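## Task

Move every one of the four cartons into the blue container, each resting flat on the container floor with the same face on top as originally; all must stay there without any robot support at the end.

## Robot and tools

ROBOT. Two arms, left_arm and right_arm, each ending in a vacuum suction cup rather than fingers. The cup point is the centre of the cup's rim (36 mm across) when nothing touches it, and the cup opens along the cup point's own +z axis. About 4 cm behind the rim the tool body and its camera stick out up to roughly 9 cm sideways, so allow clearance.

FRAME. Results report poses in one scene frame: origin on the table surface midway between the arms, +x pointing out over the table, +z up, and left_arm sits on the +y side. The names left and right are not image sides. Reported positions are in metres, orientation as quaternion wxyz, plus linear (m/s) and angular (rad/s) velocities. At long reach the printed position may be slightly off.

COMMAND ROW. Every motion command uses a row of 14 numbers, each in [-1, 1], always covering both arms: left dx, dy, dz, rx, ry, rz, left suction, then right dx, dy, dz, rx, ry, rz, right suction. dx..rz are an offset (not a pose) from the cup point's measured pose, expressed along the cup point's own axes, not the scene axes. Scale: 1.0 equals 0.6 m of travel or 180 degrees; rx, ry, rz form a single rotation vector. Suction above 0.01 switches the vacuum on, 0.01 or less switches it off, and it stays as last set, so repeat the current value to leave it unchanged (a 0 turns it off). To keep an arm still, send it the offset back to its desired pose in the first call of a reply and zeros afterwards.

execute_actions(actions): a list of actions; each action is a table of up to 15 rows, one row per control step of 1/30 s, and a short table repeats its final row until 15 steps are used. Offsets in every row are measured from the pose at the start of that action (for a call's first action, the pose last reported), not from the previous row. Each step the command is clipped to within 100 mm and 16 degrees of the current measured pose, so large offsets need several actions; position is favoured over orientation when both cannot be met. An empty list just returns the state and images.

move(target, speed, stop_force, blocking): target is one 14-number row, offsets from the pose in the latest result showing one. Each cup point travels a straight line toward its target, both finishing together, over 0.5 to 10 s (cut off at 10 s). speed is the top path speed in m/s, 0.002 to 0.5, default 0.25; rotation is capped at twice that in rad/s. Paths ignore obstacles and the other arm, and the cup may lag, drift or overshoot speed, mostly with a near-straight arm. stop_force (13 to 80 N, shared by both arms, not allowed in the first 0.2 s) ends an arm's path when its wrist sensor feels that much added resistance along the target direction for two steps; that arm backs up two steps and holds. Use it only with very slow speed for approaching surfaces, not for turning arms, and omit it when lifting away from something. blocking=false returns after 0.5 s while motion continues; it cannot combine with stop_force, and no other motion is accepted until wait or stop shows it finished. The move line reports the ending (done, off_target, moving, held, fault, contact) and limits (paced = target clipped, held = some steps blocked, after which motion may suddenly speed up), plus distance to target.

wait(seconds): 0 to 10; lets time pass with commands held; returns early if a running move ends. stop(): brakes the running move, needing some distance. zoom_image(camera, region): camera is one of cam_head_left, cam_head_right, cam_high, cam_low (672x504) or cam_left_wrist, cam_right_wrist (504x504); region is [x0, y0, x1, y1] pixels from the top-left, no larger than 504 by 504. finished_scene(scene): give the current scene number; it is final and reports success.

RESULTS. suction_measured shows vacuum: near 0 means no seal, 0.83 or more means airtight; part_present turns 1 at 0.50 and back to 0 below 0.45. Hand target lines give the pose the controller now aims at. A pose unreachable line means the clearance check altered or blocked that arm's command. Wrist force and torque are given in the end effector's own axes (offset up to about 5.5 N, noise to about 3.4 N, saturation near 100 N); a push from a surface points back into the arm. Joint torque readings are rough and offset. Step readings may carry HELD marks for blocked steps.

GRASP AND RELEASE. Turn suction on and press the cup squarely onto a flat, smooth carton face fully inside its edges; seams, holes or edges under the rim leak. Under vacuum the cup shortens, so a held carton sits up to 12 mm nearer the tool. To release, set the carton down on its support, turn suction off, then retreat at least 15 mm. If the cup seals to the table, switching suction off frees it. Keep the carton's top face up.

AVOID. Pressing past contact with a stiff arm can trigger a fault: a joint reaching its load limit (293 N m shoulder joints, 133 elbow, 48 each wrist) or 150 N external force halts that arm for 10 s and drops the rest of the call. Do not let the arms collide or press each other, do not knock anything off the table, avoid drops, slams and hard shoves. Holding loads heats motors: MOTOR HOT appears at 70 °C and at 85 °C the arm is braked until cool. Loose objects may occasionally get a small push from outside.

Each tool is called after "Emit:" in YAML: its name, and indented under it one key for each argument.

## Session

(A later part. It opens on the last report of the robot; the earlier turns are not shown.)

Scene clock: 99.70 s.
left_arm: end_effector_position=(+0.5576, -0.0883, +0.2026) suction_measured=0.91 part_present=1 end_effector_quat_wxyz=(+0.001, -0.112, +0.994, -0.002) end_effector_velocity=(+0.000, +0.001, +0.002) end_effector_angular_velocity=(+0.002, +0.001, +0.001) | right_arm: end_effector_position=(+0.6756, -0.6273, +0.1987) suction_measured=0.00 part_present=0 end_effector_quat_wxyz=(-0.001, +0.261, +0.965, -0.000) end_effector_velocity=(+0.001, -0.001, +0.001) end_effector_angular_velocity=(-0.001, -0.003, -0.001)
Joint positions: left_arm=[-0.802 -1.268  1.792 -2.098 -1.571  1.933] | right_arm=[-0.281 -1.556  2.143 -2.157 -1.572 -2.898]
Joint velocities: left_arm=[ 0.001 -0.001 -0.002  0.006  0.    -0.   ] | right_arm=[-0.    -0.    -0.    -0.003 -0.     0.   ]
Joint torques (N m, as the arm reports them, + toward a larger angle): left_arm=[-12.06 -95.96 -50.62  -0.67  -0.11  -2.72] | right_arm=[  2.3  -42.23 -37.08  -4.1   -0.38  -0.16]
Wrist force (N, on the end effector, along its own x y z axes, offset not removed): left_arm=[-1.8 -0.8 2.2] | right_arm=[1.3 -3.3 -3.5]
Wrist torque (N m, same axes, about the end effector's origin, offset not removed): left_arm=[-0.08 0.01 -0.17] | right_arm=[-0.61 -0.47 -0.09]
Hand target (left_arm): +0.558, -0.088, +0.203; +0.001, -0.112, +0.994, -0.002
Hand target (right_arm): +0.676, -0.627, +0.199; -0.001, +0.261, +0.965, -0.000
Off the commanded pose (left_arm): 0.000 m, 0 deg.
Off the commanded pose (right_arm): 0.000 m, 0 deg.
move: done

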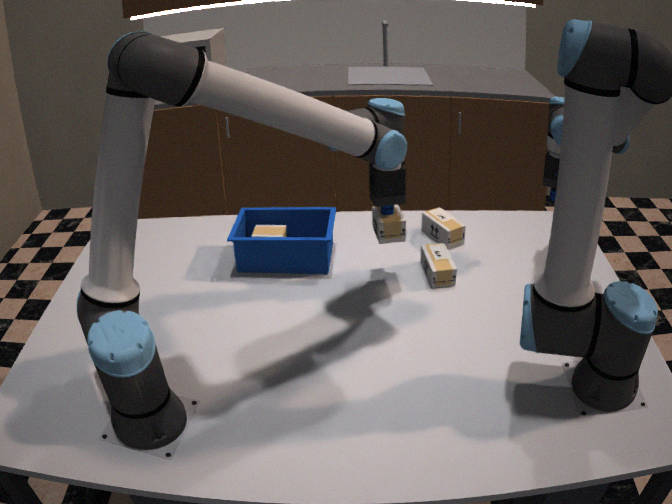

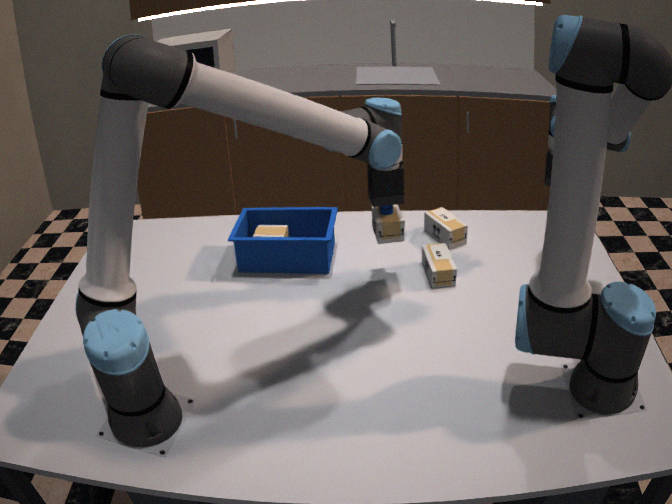

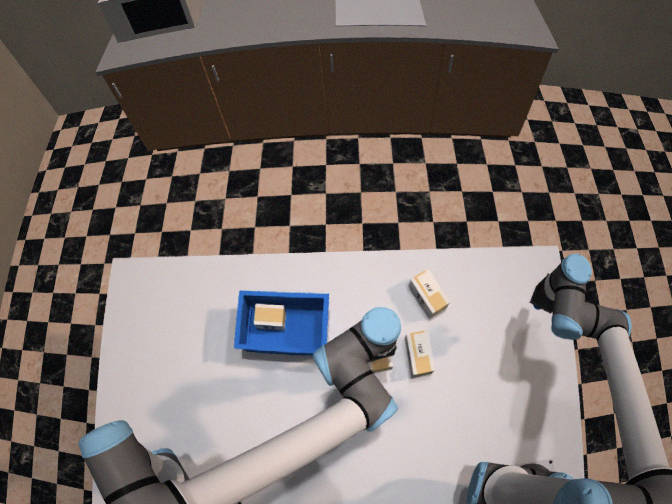

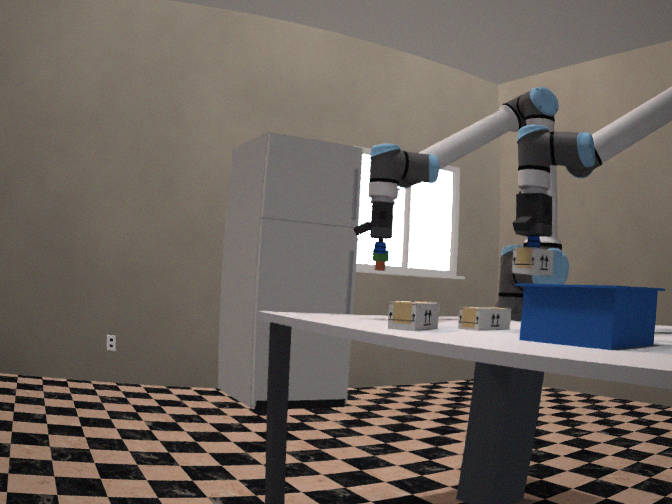

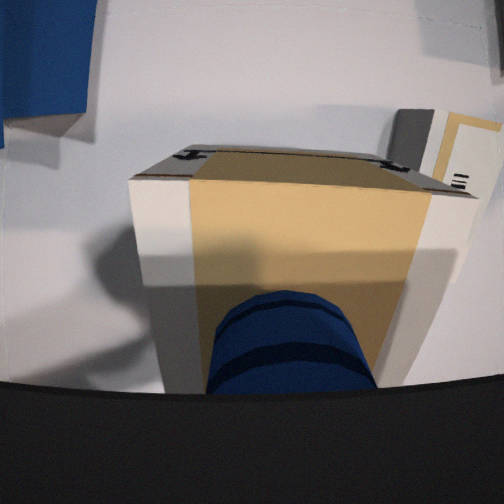

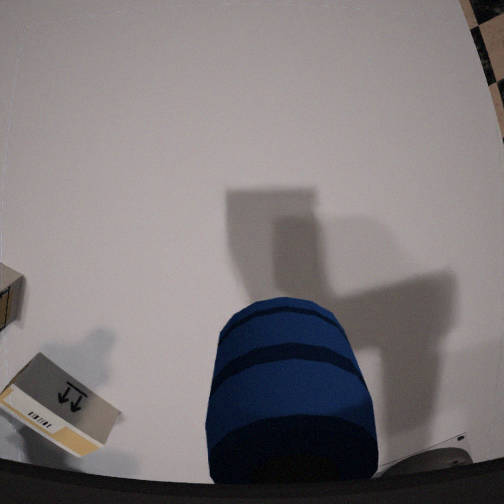

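Emit:
move:
  target: [-0.271,0.537,0,0,0,0.571,1,0,0,0,0,0,0,0]
  speed: 0.4

Emit:
move:
  target: [0,0,0.19,0,0,0,1,0,0,0,0,0,0,0]
  speed: 0.06
  stop_force: 13

Scene clock: 106.93 s.
left_arm: end_effector_position=(+0.6448, +0.2619, +0.2024) suction_measured=0.91 part_present=1 end_effector_quat_wxyz=(+0.002, +0.707, +0.708, +0.000) end_effector_velocity=(+0.001, +0.002, +0.000) end_effector_angular_velocity=(-0.000, +0.002, -0.008) | right_arm: end_effector_position=(+0.6756, -0.6273, +0.1987) suction_measured=0.00 part_present=0 end_effector_quat_wxyz=(-0.001, +0.261, +0.965, -0.000) end_effector_velocity=(-0.000, -0.000, +0.000) end_effector_angular_velocity=(-0.001, +0.000, -0.000)
Joint positions: left_arm=[-0.379 -1.433  2.002 -2.144 -1.571  4.149] | right_arm=[-0.281 -1.556  2.143 -2.157 -1.572 -2.898]
Joint velocities: left_arm=[ 0.003  0.    -0.001  0.002 -0.001  0.011] | right_arm=[ 0.    -0.    -0.     0.    -0.001  0.   ]
Joint torques (N m, as the arm reports them, + toward a larger angle): left_arm=[  8.77 -45.23 -50.02  -0.42  -2.28   2.22] | right_arm=[ -0.71 -44.56 -37.23  -3.87  -0.03   0.04]
Wrist force (N, on the end effector, along its own x y z axes, offset not removed): left_arm=[0.5 -0.5 4.8] | right_arm=[-1.4 -1.4 3.7]
Wrist torque (N m, same axes, about the end effector's origin, offset not removed): left_arm=[0.09 -0.32 -0.17] | right_arm=[-0.40 -0.06 -0.04]
Hand target (left_arm): +0.645, +0.262, +0.202; +0.002, +0.707, +0.707, +0.000
Hand target (right_arm): +0.676, -0.627, +0.199; -0.001, +0.261, +0.965, -0.000
Off the commanded pose (left_arm): 0.001 m, 0 deg.
Off the commanded pose (right_arm): 0.000 m, 0 deg.
move: done

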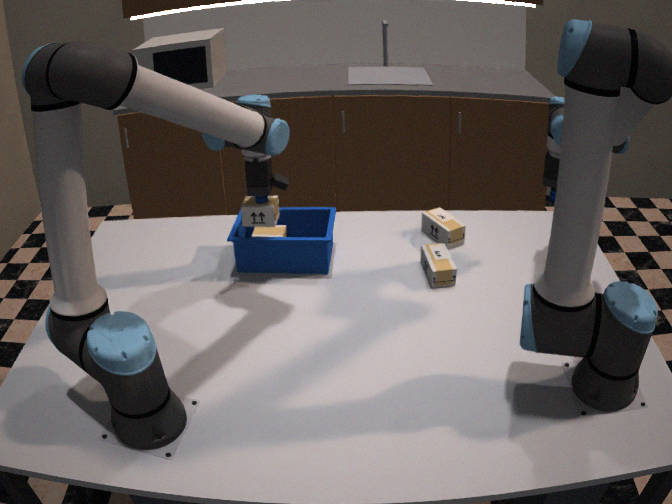

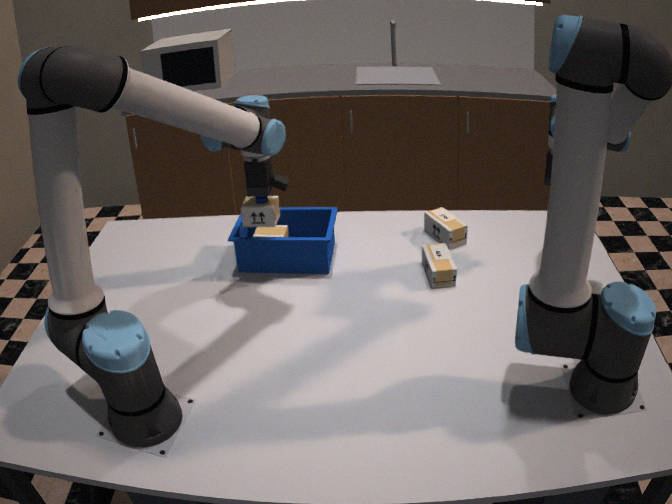

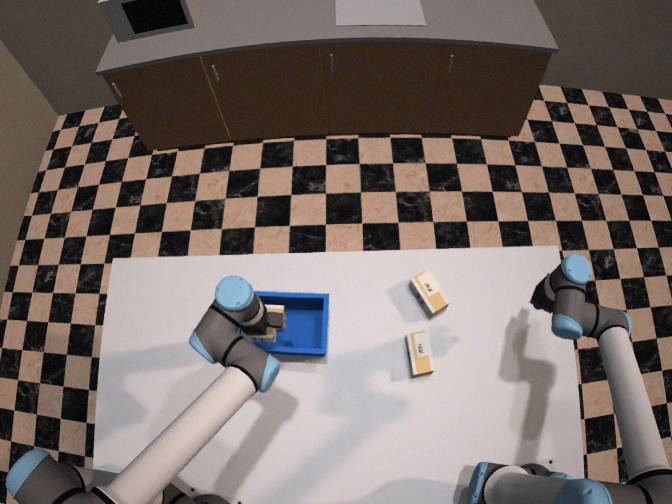

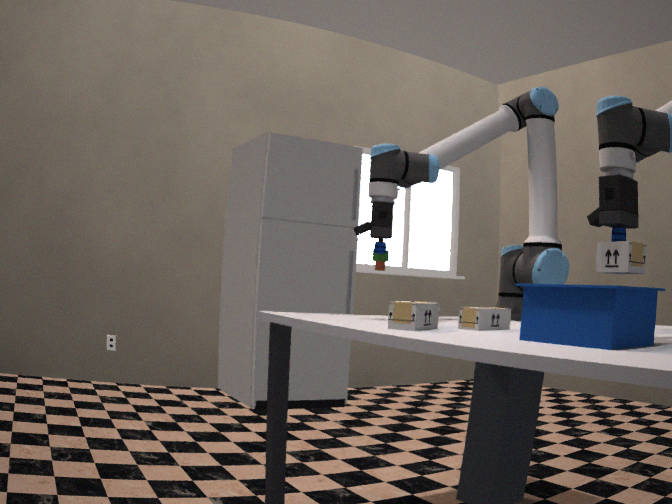

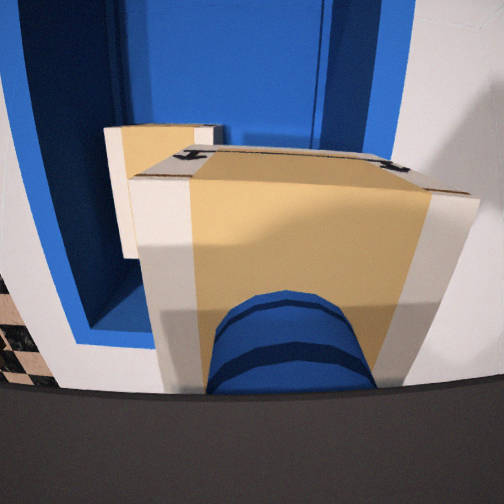

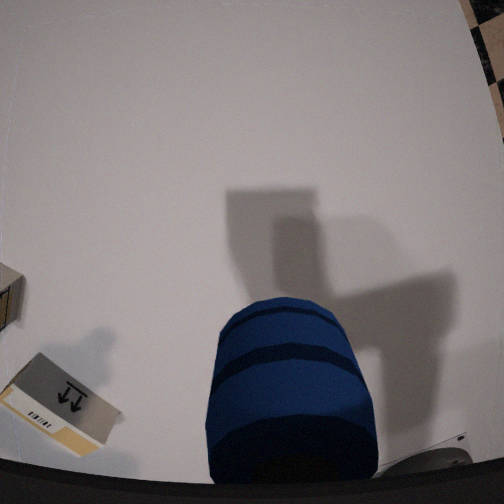

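Scene clock: 109.23 s.
left_arm: end_effector_position=(+0.6450, +0.2617, +0.0886) suction_measured=0.91 part_present=1 end_effector_quat_wxyz=(+0.002, +0.707, +0.708, +0.000) end_effector_velocity=(+0.000, -0.000, -0.002) end_effector_angular_velocity=(+0.001, -0.001, -0.001) | right_arm: end_effector_position=(+0.6756, -0.6273, +0.1987) suction_measured=0.00 part_present=0 end_effector_quat_wxyz=(-0.001, +0.261, +0.965, -0.000) end_effector_velocity=(+0.000, +0.001, +0.000) end_effector_angular_velocity=(+0.001, +0.000, -0.000)
Joint positions: left_arm=[-0.379 -1.301  2.09  -2.364 -1.571  4.149] | right_arm=[-0.281 -1.556  2.143 -2.157 -1.572 -2.898]
Joint velocities: left_arm=[-0.     0.002  0.001 -0.004  0.001  0.   ] | right_arm=[ 0.001 -0.    -0.     0.001  0.001  0.001]
Joint torques (N m, as the arm reports them, + toward a larger angle): left_arm=[  2.13 -46.31 -27.46  -8.2    2.01   0.11] | right_arm=[  2.19 -40.05 -35.21  -3.99  -0.51  -0.16]
Wrist force (N, on the end effector, along its own x y z axes, offset not removed): left_arm=[0.4 -1.6 4.9] | right_arm=[0.0 -3.0 -2.3]
Wrist torque (N m, same axes, about the end effector's origin, offset not removed): left_arm=[-0.24 -0.29 -0.02] | right_arm=[-0.67 -0.27 0.03]
Hand target (left_arm): +0.645, +0.262, +0.088; +0.002, +0.707, +0.708, +0.000
Hand target (right_arm): +0.676, -0.627, +0.199; -0.001, +0.261, +0.965, -0.000
Off the commanded pose (left_arm): 0.000 m, 0 deg.
Off the commanded pose (right_arm): 0.000 m, 0 deg.
move: done

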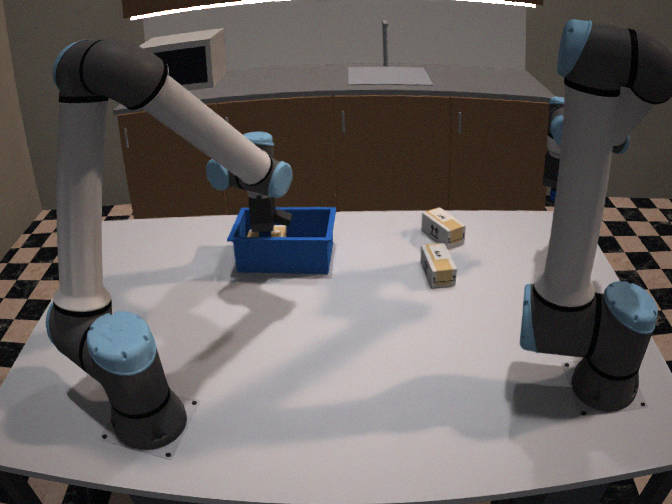

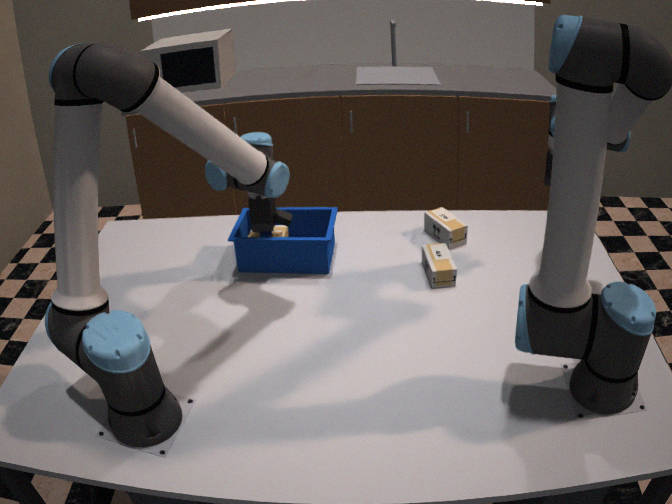

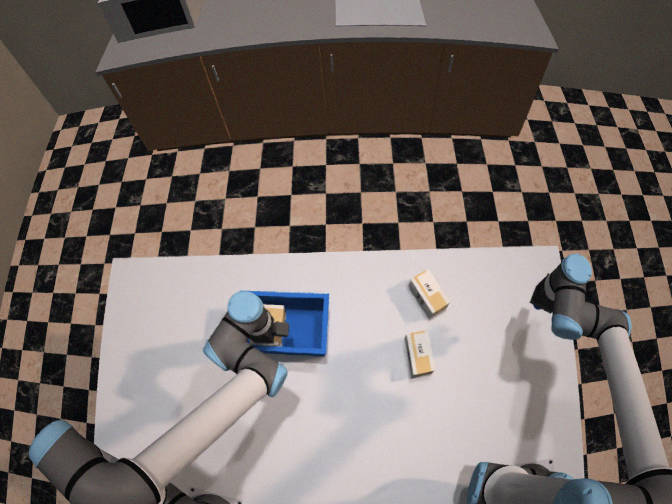

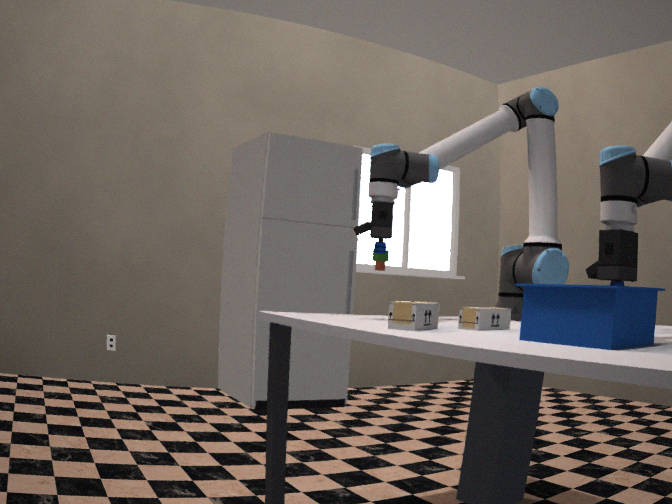

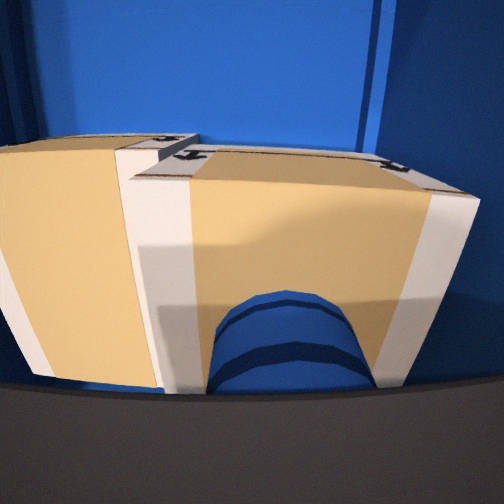

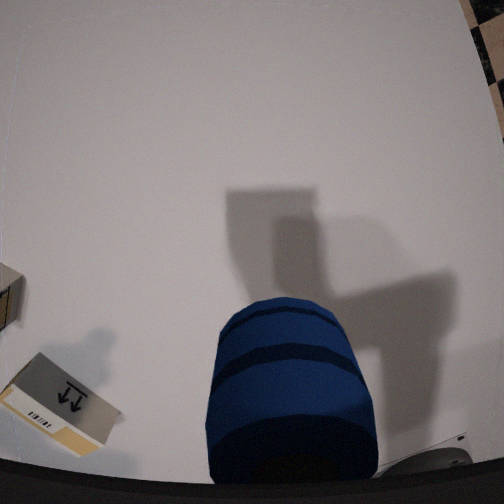

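Emit:
execute_actions:
  actions: []

Emit:
move:
  target: [0,0.012,0,0,0,0,1,0,0,0,0,0,0,0]
  speed: 0.01

Emit:
move:
  target: [0,0,0.05,0,0,0,1,0,0,0,0,0,0,0]
  speed: 0.01
  stop_force: 13

Scene clock: 125.60 s.
left_arm: end_effector_position=(+0.6450, +0.2617, +0.0884) suction_measured=0.91 part_present=1 end_effector_quat_wxyz=(+0.002, +0.707, +0.708, +0.000) end_effector_velocity=(-0.000, +0.000, +0.000) end_effector_angular_velocity=(+0.001, +0.000, -0.000) | right_arm: end_effector_position=(+0.6756, -0.6273, +0.1987) suction_measured=0.00 part_present=0 end_effector_quat_wxyz=(-0.001, +0.261, +0.965, -0.000) end_effector_velocity=(-0.000, +0.000, -0.000) end_effector_angular_velocity=(+0.000, +0.001, +0.000)
Joint positions: left_arm=[-0.379 -1.301  2.09  -2.364 -1.571  4.149] | right_arm=[-0.281 -1.556  2.143 -2.157 -1.572 -2.898]
Joint velocities: left_arm=[-0.    -0.001 -0.     0.002  0.001  0.   ] | right_arm=[ 0.     0.    -0.     0.001 -0.     0.   ]
Joint torques (N m, as the arm reports them, + toward a larger angle): left_arm=[ 12.93 -43.34 -27.78  -8.65   2.03   2.85] | right_arm=[  2.04 -40.54 -36.69  -4.09  -0.56  -0.26]
Wrist force (N, on the end effector, along its own x y z axes, offset not removed): left_arm=[-1.5 0.6 2.0] | right_arm=[-1.0 -3.6 1.8]
Wrist torque (N m, same axes, about the end effector's origin, offset not removed): left_arm=[0.05 0.05 -0.09] | right_arm=[-0.81 -0.03 0.03]
Hand target (left_arm): +0.645, +0.262, +0.088; +0.002, +0.707, +0.708, +0.000
Hand target (right_arm): +0.676, -0.627, +0.199; -0.001, +0.261, +0.965, -0.000
Off the commanded pose (left_arm): 0.000 m, 0 deg.
Off the commanded pose (right_arm): 0.000 m, 0 deg.

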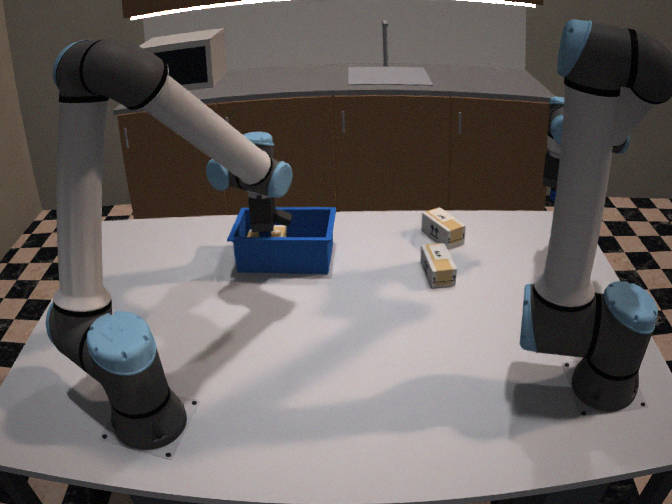

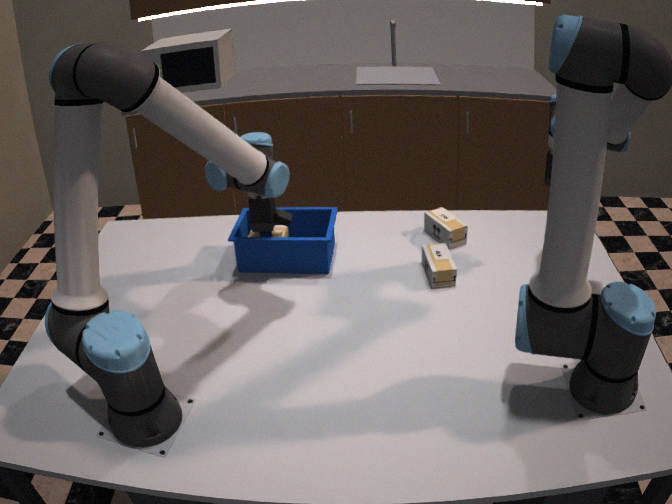

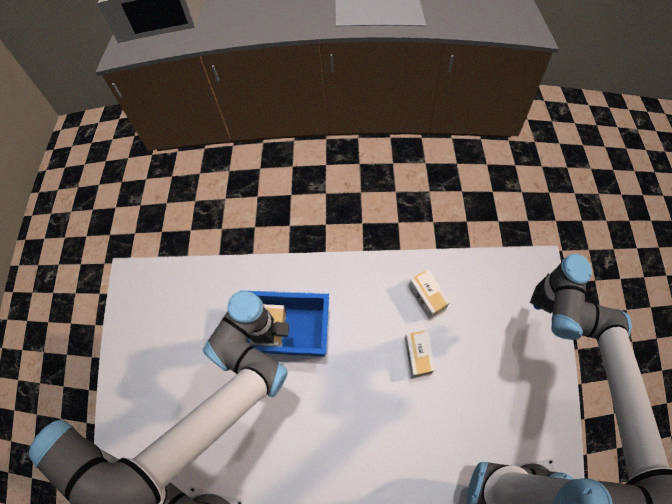

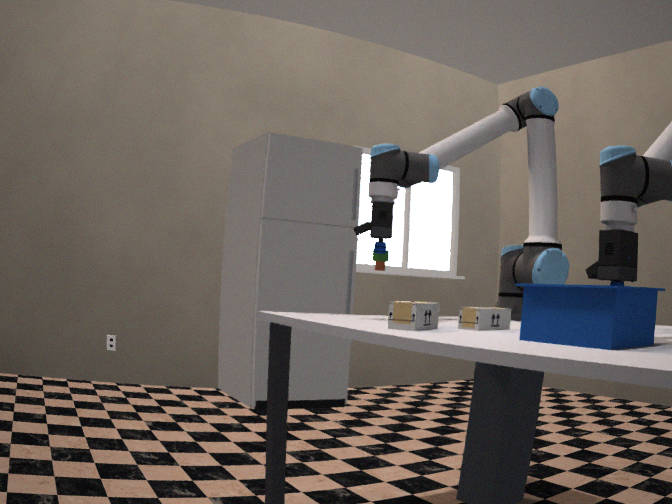

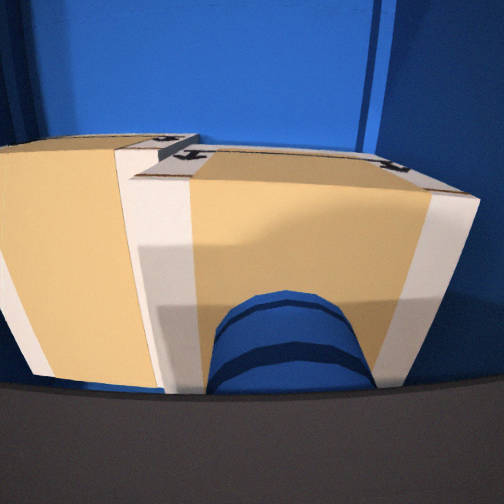

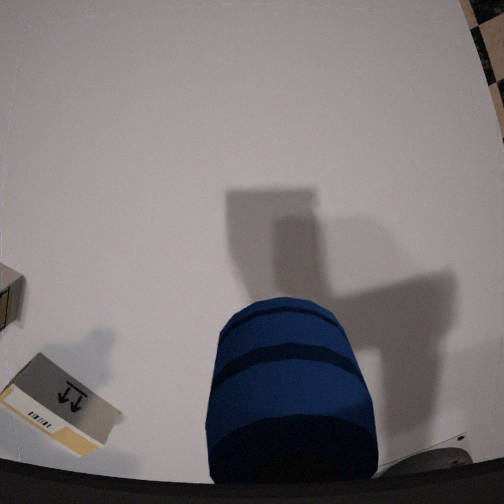

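Scene clock: 126.53 s.
left_arm: end_effector_position=(+0.6521, +0.2617, +0.0884) suction_measured=0.91 part_present=1 end_effector_quat_wxyz=(+0.002, +0.707, +0.708, +0.000) end_effector_velocity=(+0.002, +0.001, +0.000) end_effector_angular_velocity=(+0.001, +0.000, +0.002) | right_arm: end_effector_position=(+0.6756, -0.6273, +0.1987) suction_measured=0.00 part_present=0 end_effector_quat_wxyz=(-0.001, +0.261, +0.965, -0.000) end_effector_velocity=(+0.000, -0.000, +0.000) end_effector_angular_velocity=(+0.000, +0.000, +0.001)
Joint positions: left_arm=[-0.374 -1.292  2.077 -2.36  -1.571  4.154] | right_arm=[-0.281 -1.556  2.143 -2.157 -1.572 -2.898]
Joint velocities: left_arm=[ 0.002  0.002 -0.003  0.002  0.001  0.001] | right_arm=[-0.    -0.    -0.     0.     0.    -0.001]
Joint torques (N m, as the arm reports them, + toward a larger angle): left_arm=[ 11.14 -47.25 -44.44  -1.12   1.59   2.33] | right_arm=[  0.23 -38.94 -37.1   -4.56  -0.15  -0.39]
Wrist force (N, on the end effector, along its own x y z axes, offset not removed): left_arm=[1.4 -2.5 3.7] | right_arm=[0.9 -2.4 0.4]
Wrist torque (N m, same axes, about the end effector's origin, offset not removed): left_arm=[-0.19 -0.48 -0.10] | right_arm=[-0.50 -0.36 0.09]
Hand target (left_arm): +0.652, +0.262, +0.088; +0.002, +0.707, +0.708, +0.000
Hand target (right_arm): +0.676, -0.627, +0.199; -0.001, +0.261, +0.965, -0.000
Off the commanded pose (left_arm): 0.000 m, 0 deg.
Off the commanded pose (right_arm): 0.000 m, 0 deg.
move: done

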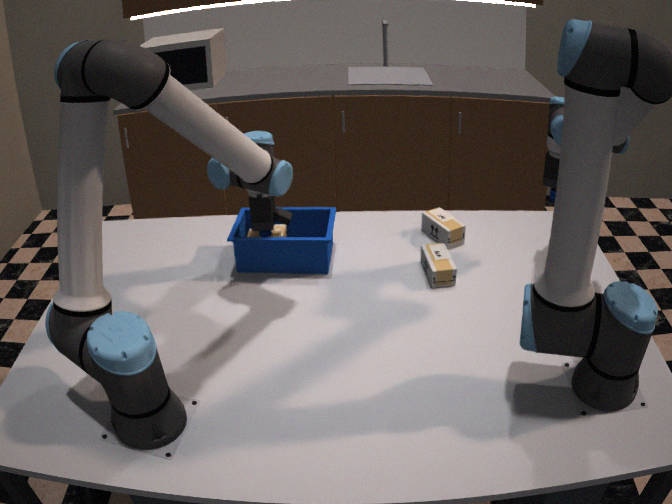

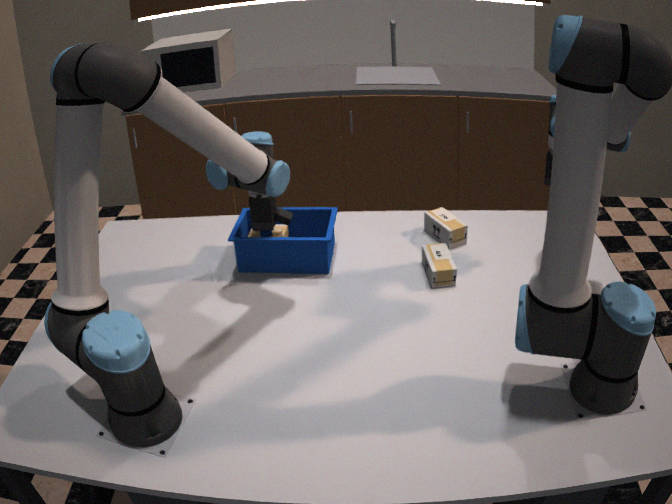

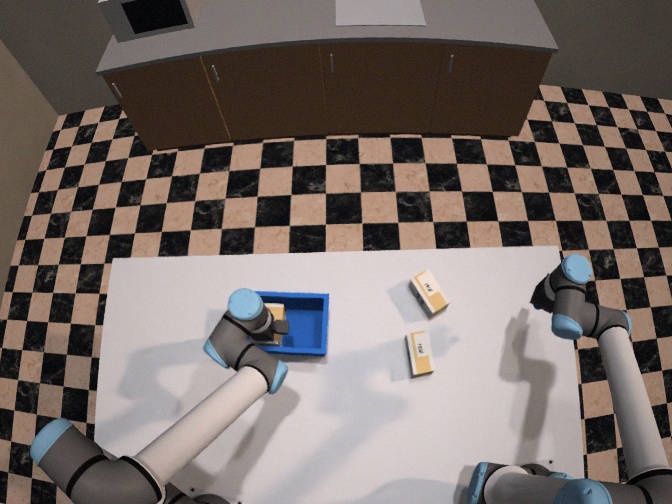

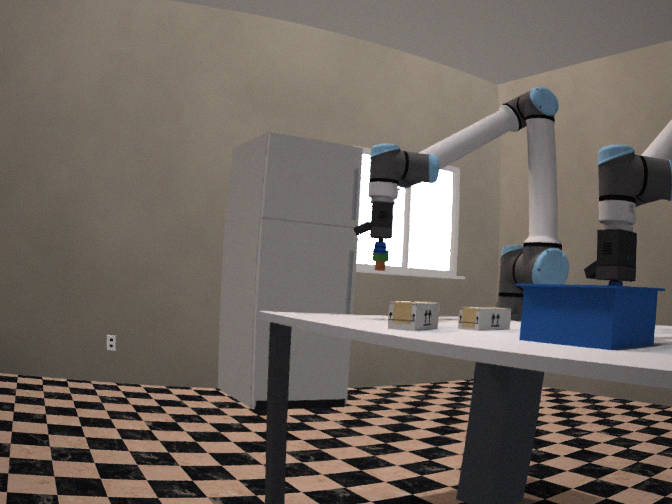

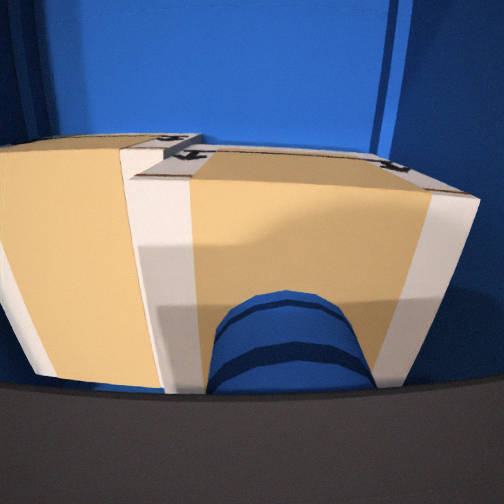

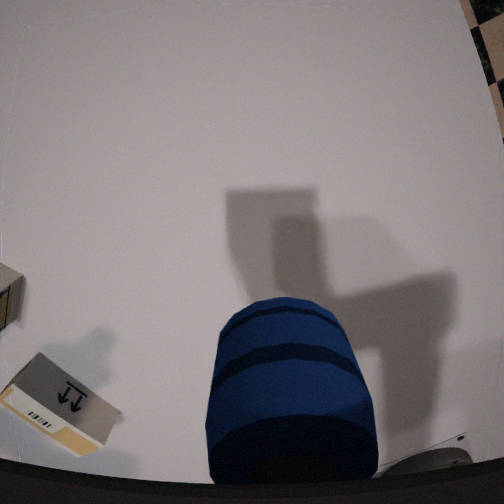

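Scene clock: 129.33 s.
left_arm: end_effector_position=(+0.6522, +0.2616, +0.0643) suction_measured=0.91 part_present=1 end_effector_quat_wxyz=(+0.002, +0.707, +0.708, +0.000) end_effector_velocity=(-0.002, +0.002, +0.001) end_effector_angular_velocity=(+0.005, +0.006, +0.000) | right_arm: end_effector_position=(+0.6756, -0.6273, +0.1987) suction_measured=0.00 part_present=0 end_effector_quat_wxyz=(-0.001, +0.261, +0.965, -0.000) end_effector_velocity=(+0.000, +0.000, -0.000) end_effector_angular_velocity=(-0.000, -0.001, +0.001)
Joint positions: left_arm=[-0.374 -1.259  2.091 -2.407 -1.571  4.154] | right_arm=[-0.281 -1.556  2.143 -2.157 -1.572 -2.898]
Joint velocities: left_arm=[ 0.    -0.003 -0.001  0.011  0.001 -0.   ] | right_arm=[ 0.     0.    -0.    -0.001  0.    -0.001]
Joint torques (N m, as the arm reports them, + toward a larger angle): left_arm=[ -8.56 -62.69 -25.38   4.04   1.47  -1.76] | right_arm=[ -1.14 -42.23 -35.03  -4.58  -0.2   -0.2 ]
Wrist force (N, on the end effector, along its own x y z axes, offset not removed): left_arm=[0.4 0.1 -29.5] | right_arm=[1.0 -0.5 -5.3]
Wrist torque (N m, same axes, about the end effector's origin, offset not removed): left_arm=[0.04 -0.23 -0.11] | right_arm=[-0.31 -0.41 0.10]
Hand target (left_arm): +0.652, +0.262, +0.065; +0.002, +0.707, +0.708, +0.000
Hand target (right_arm): +0.676, -0.627, +0.199; -0.001, +0.261, +0.965, -0.000
Off the commanded pose (left_arm): 0.006 m, 0 deg.
Off the commanded pose (right_arm): 0.000 m, 0 deg.
move: contact (left_arm)

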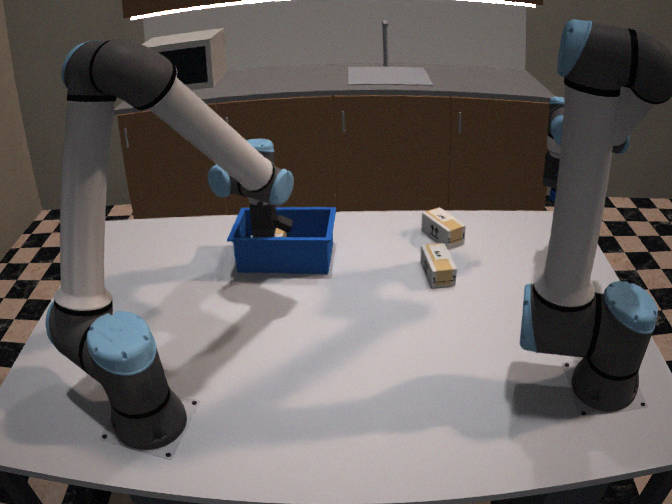

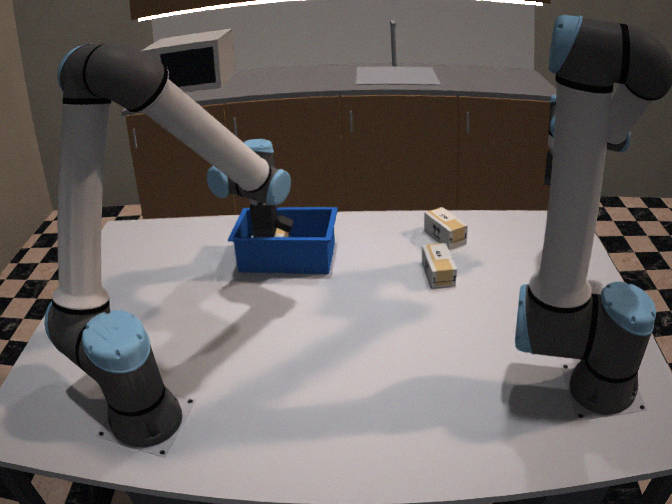

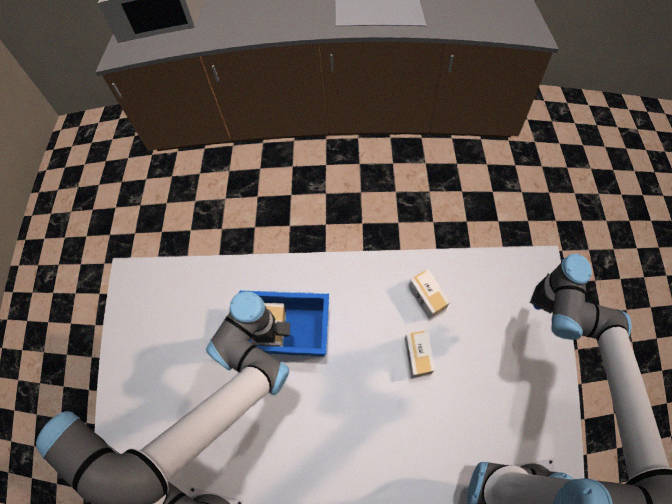

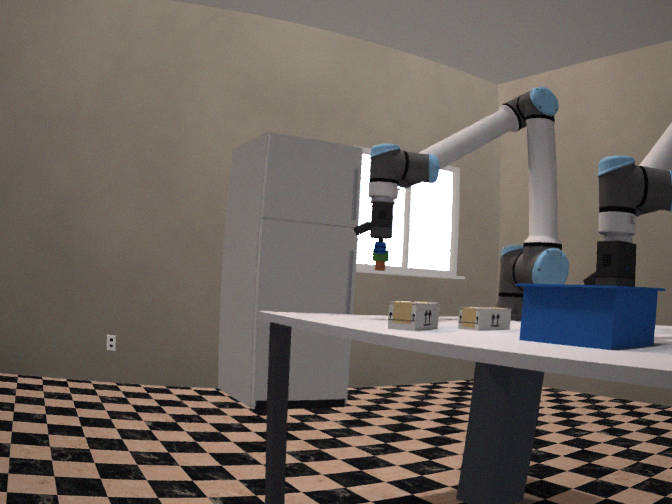

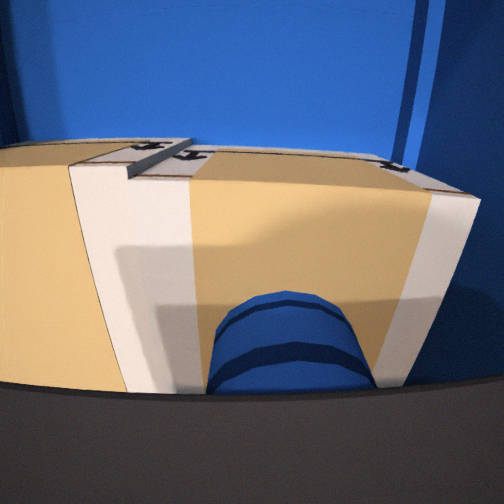

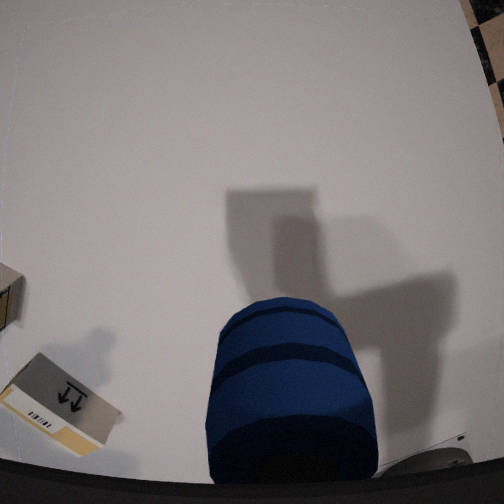

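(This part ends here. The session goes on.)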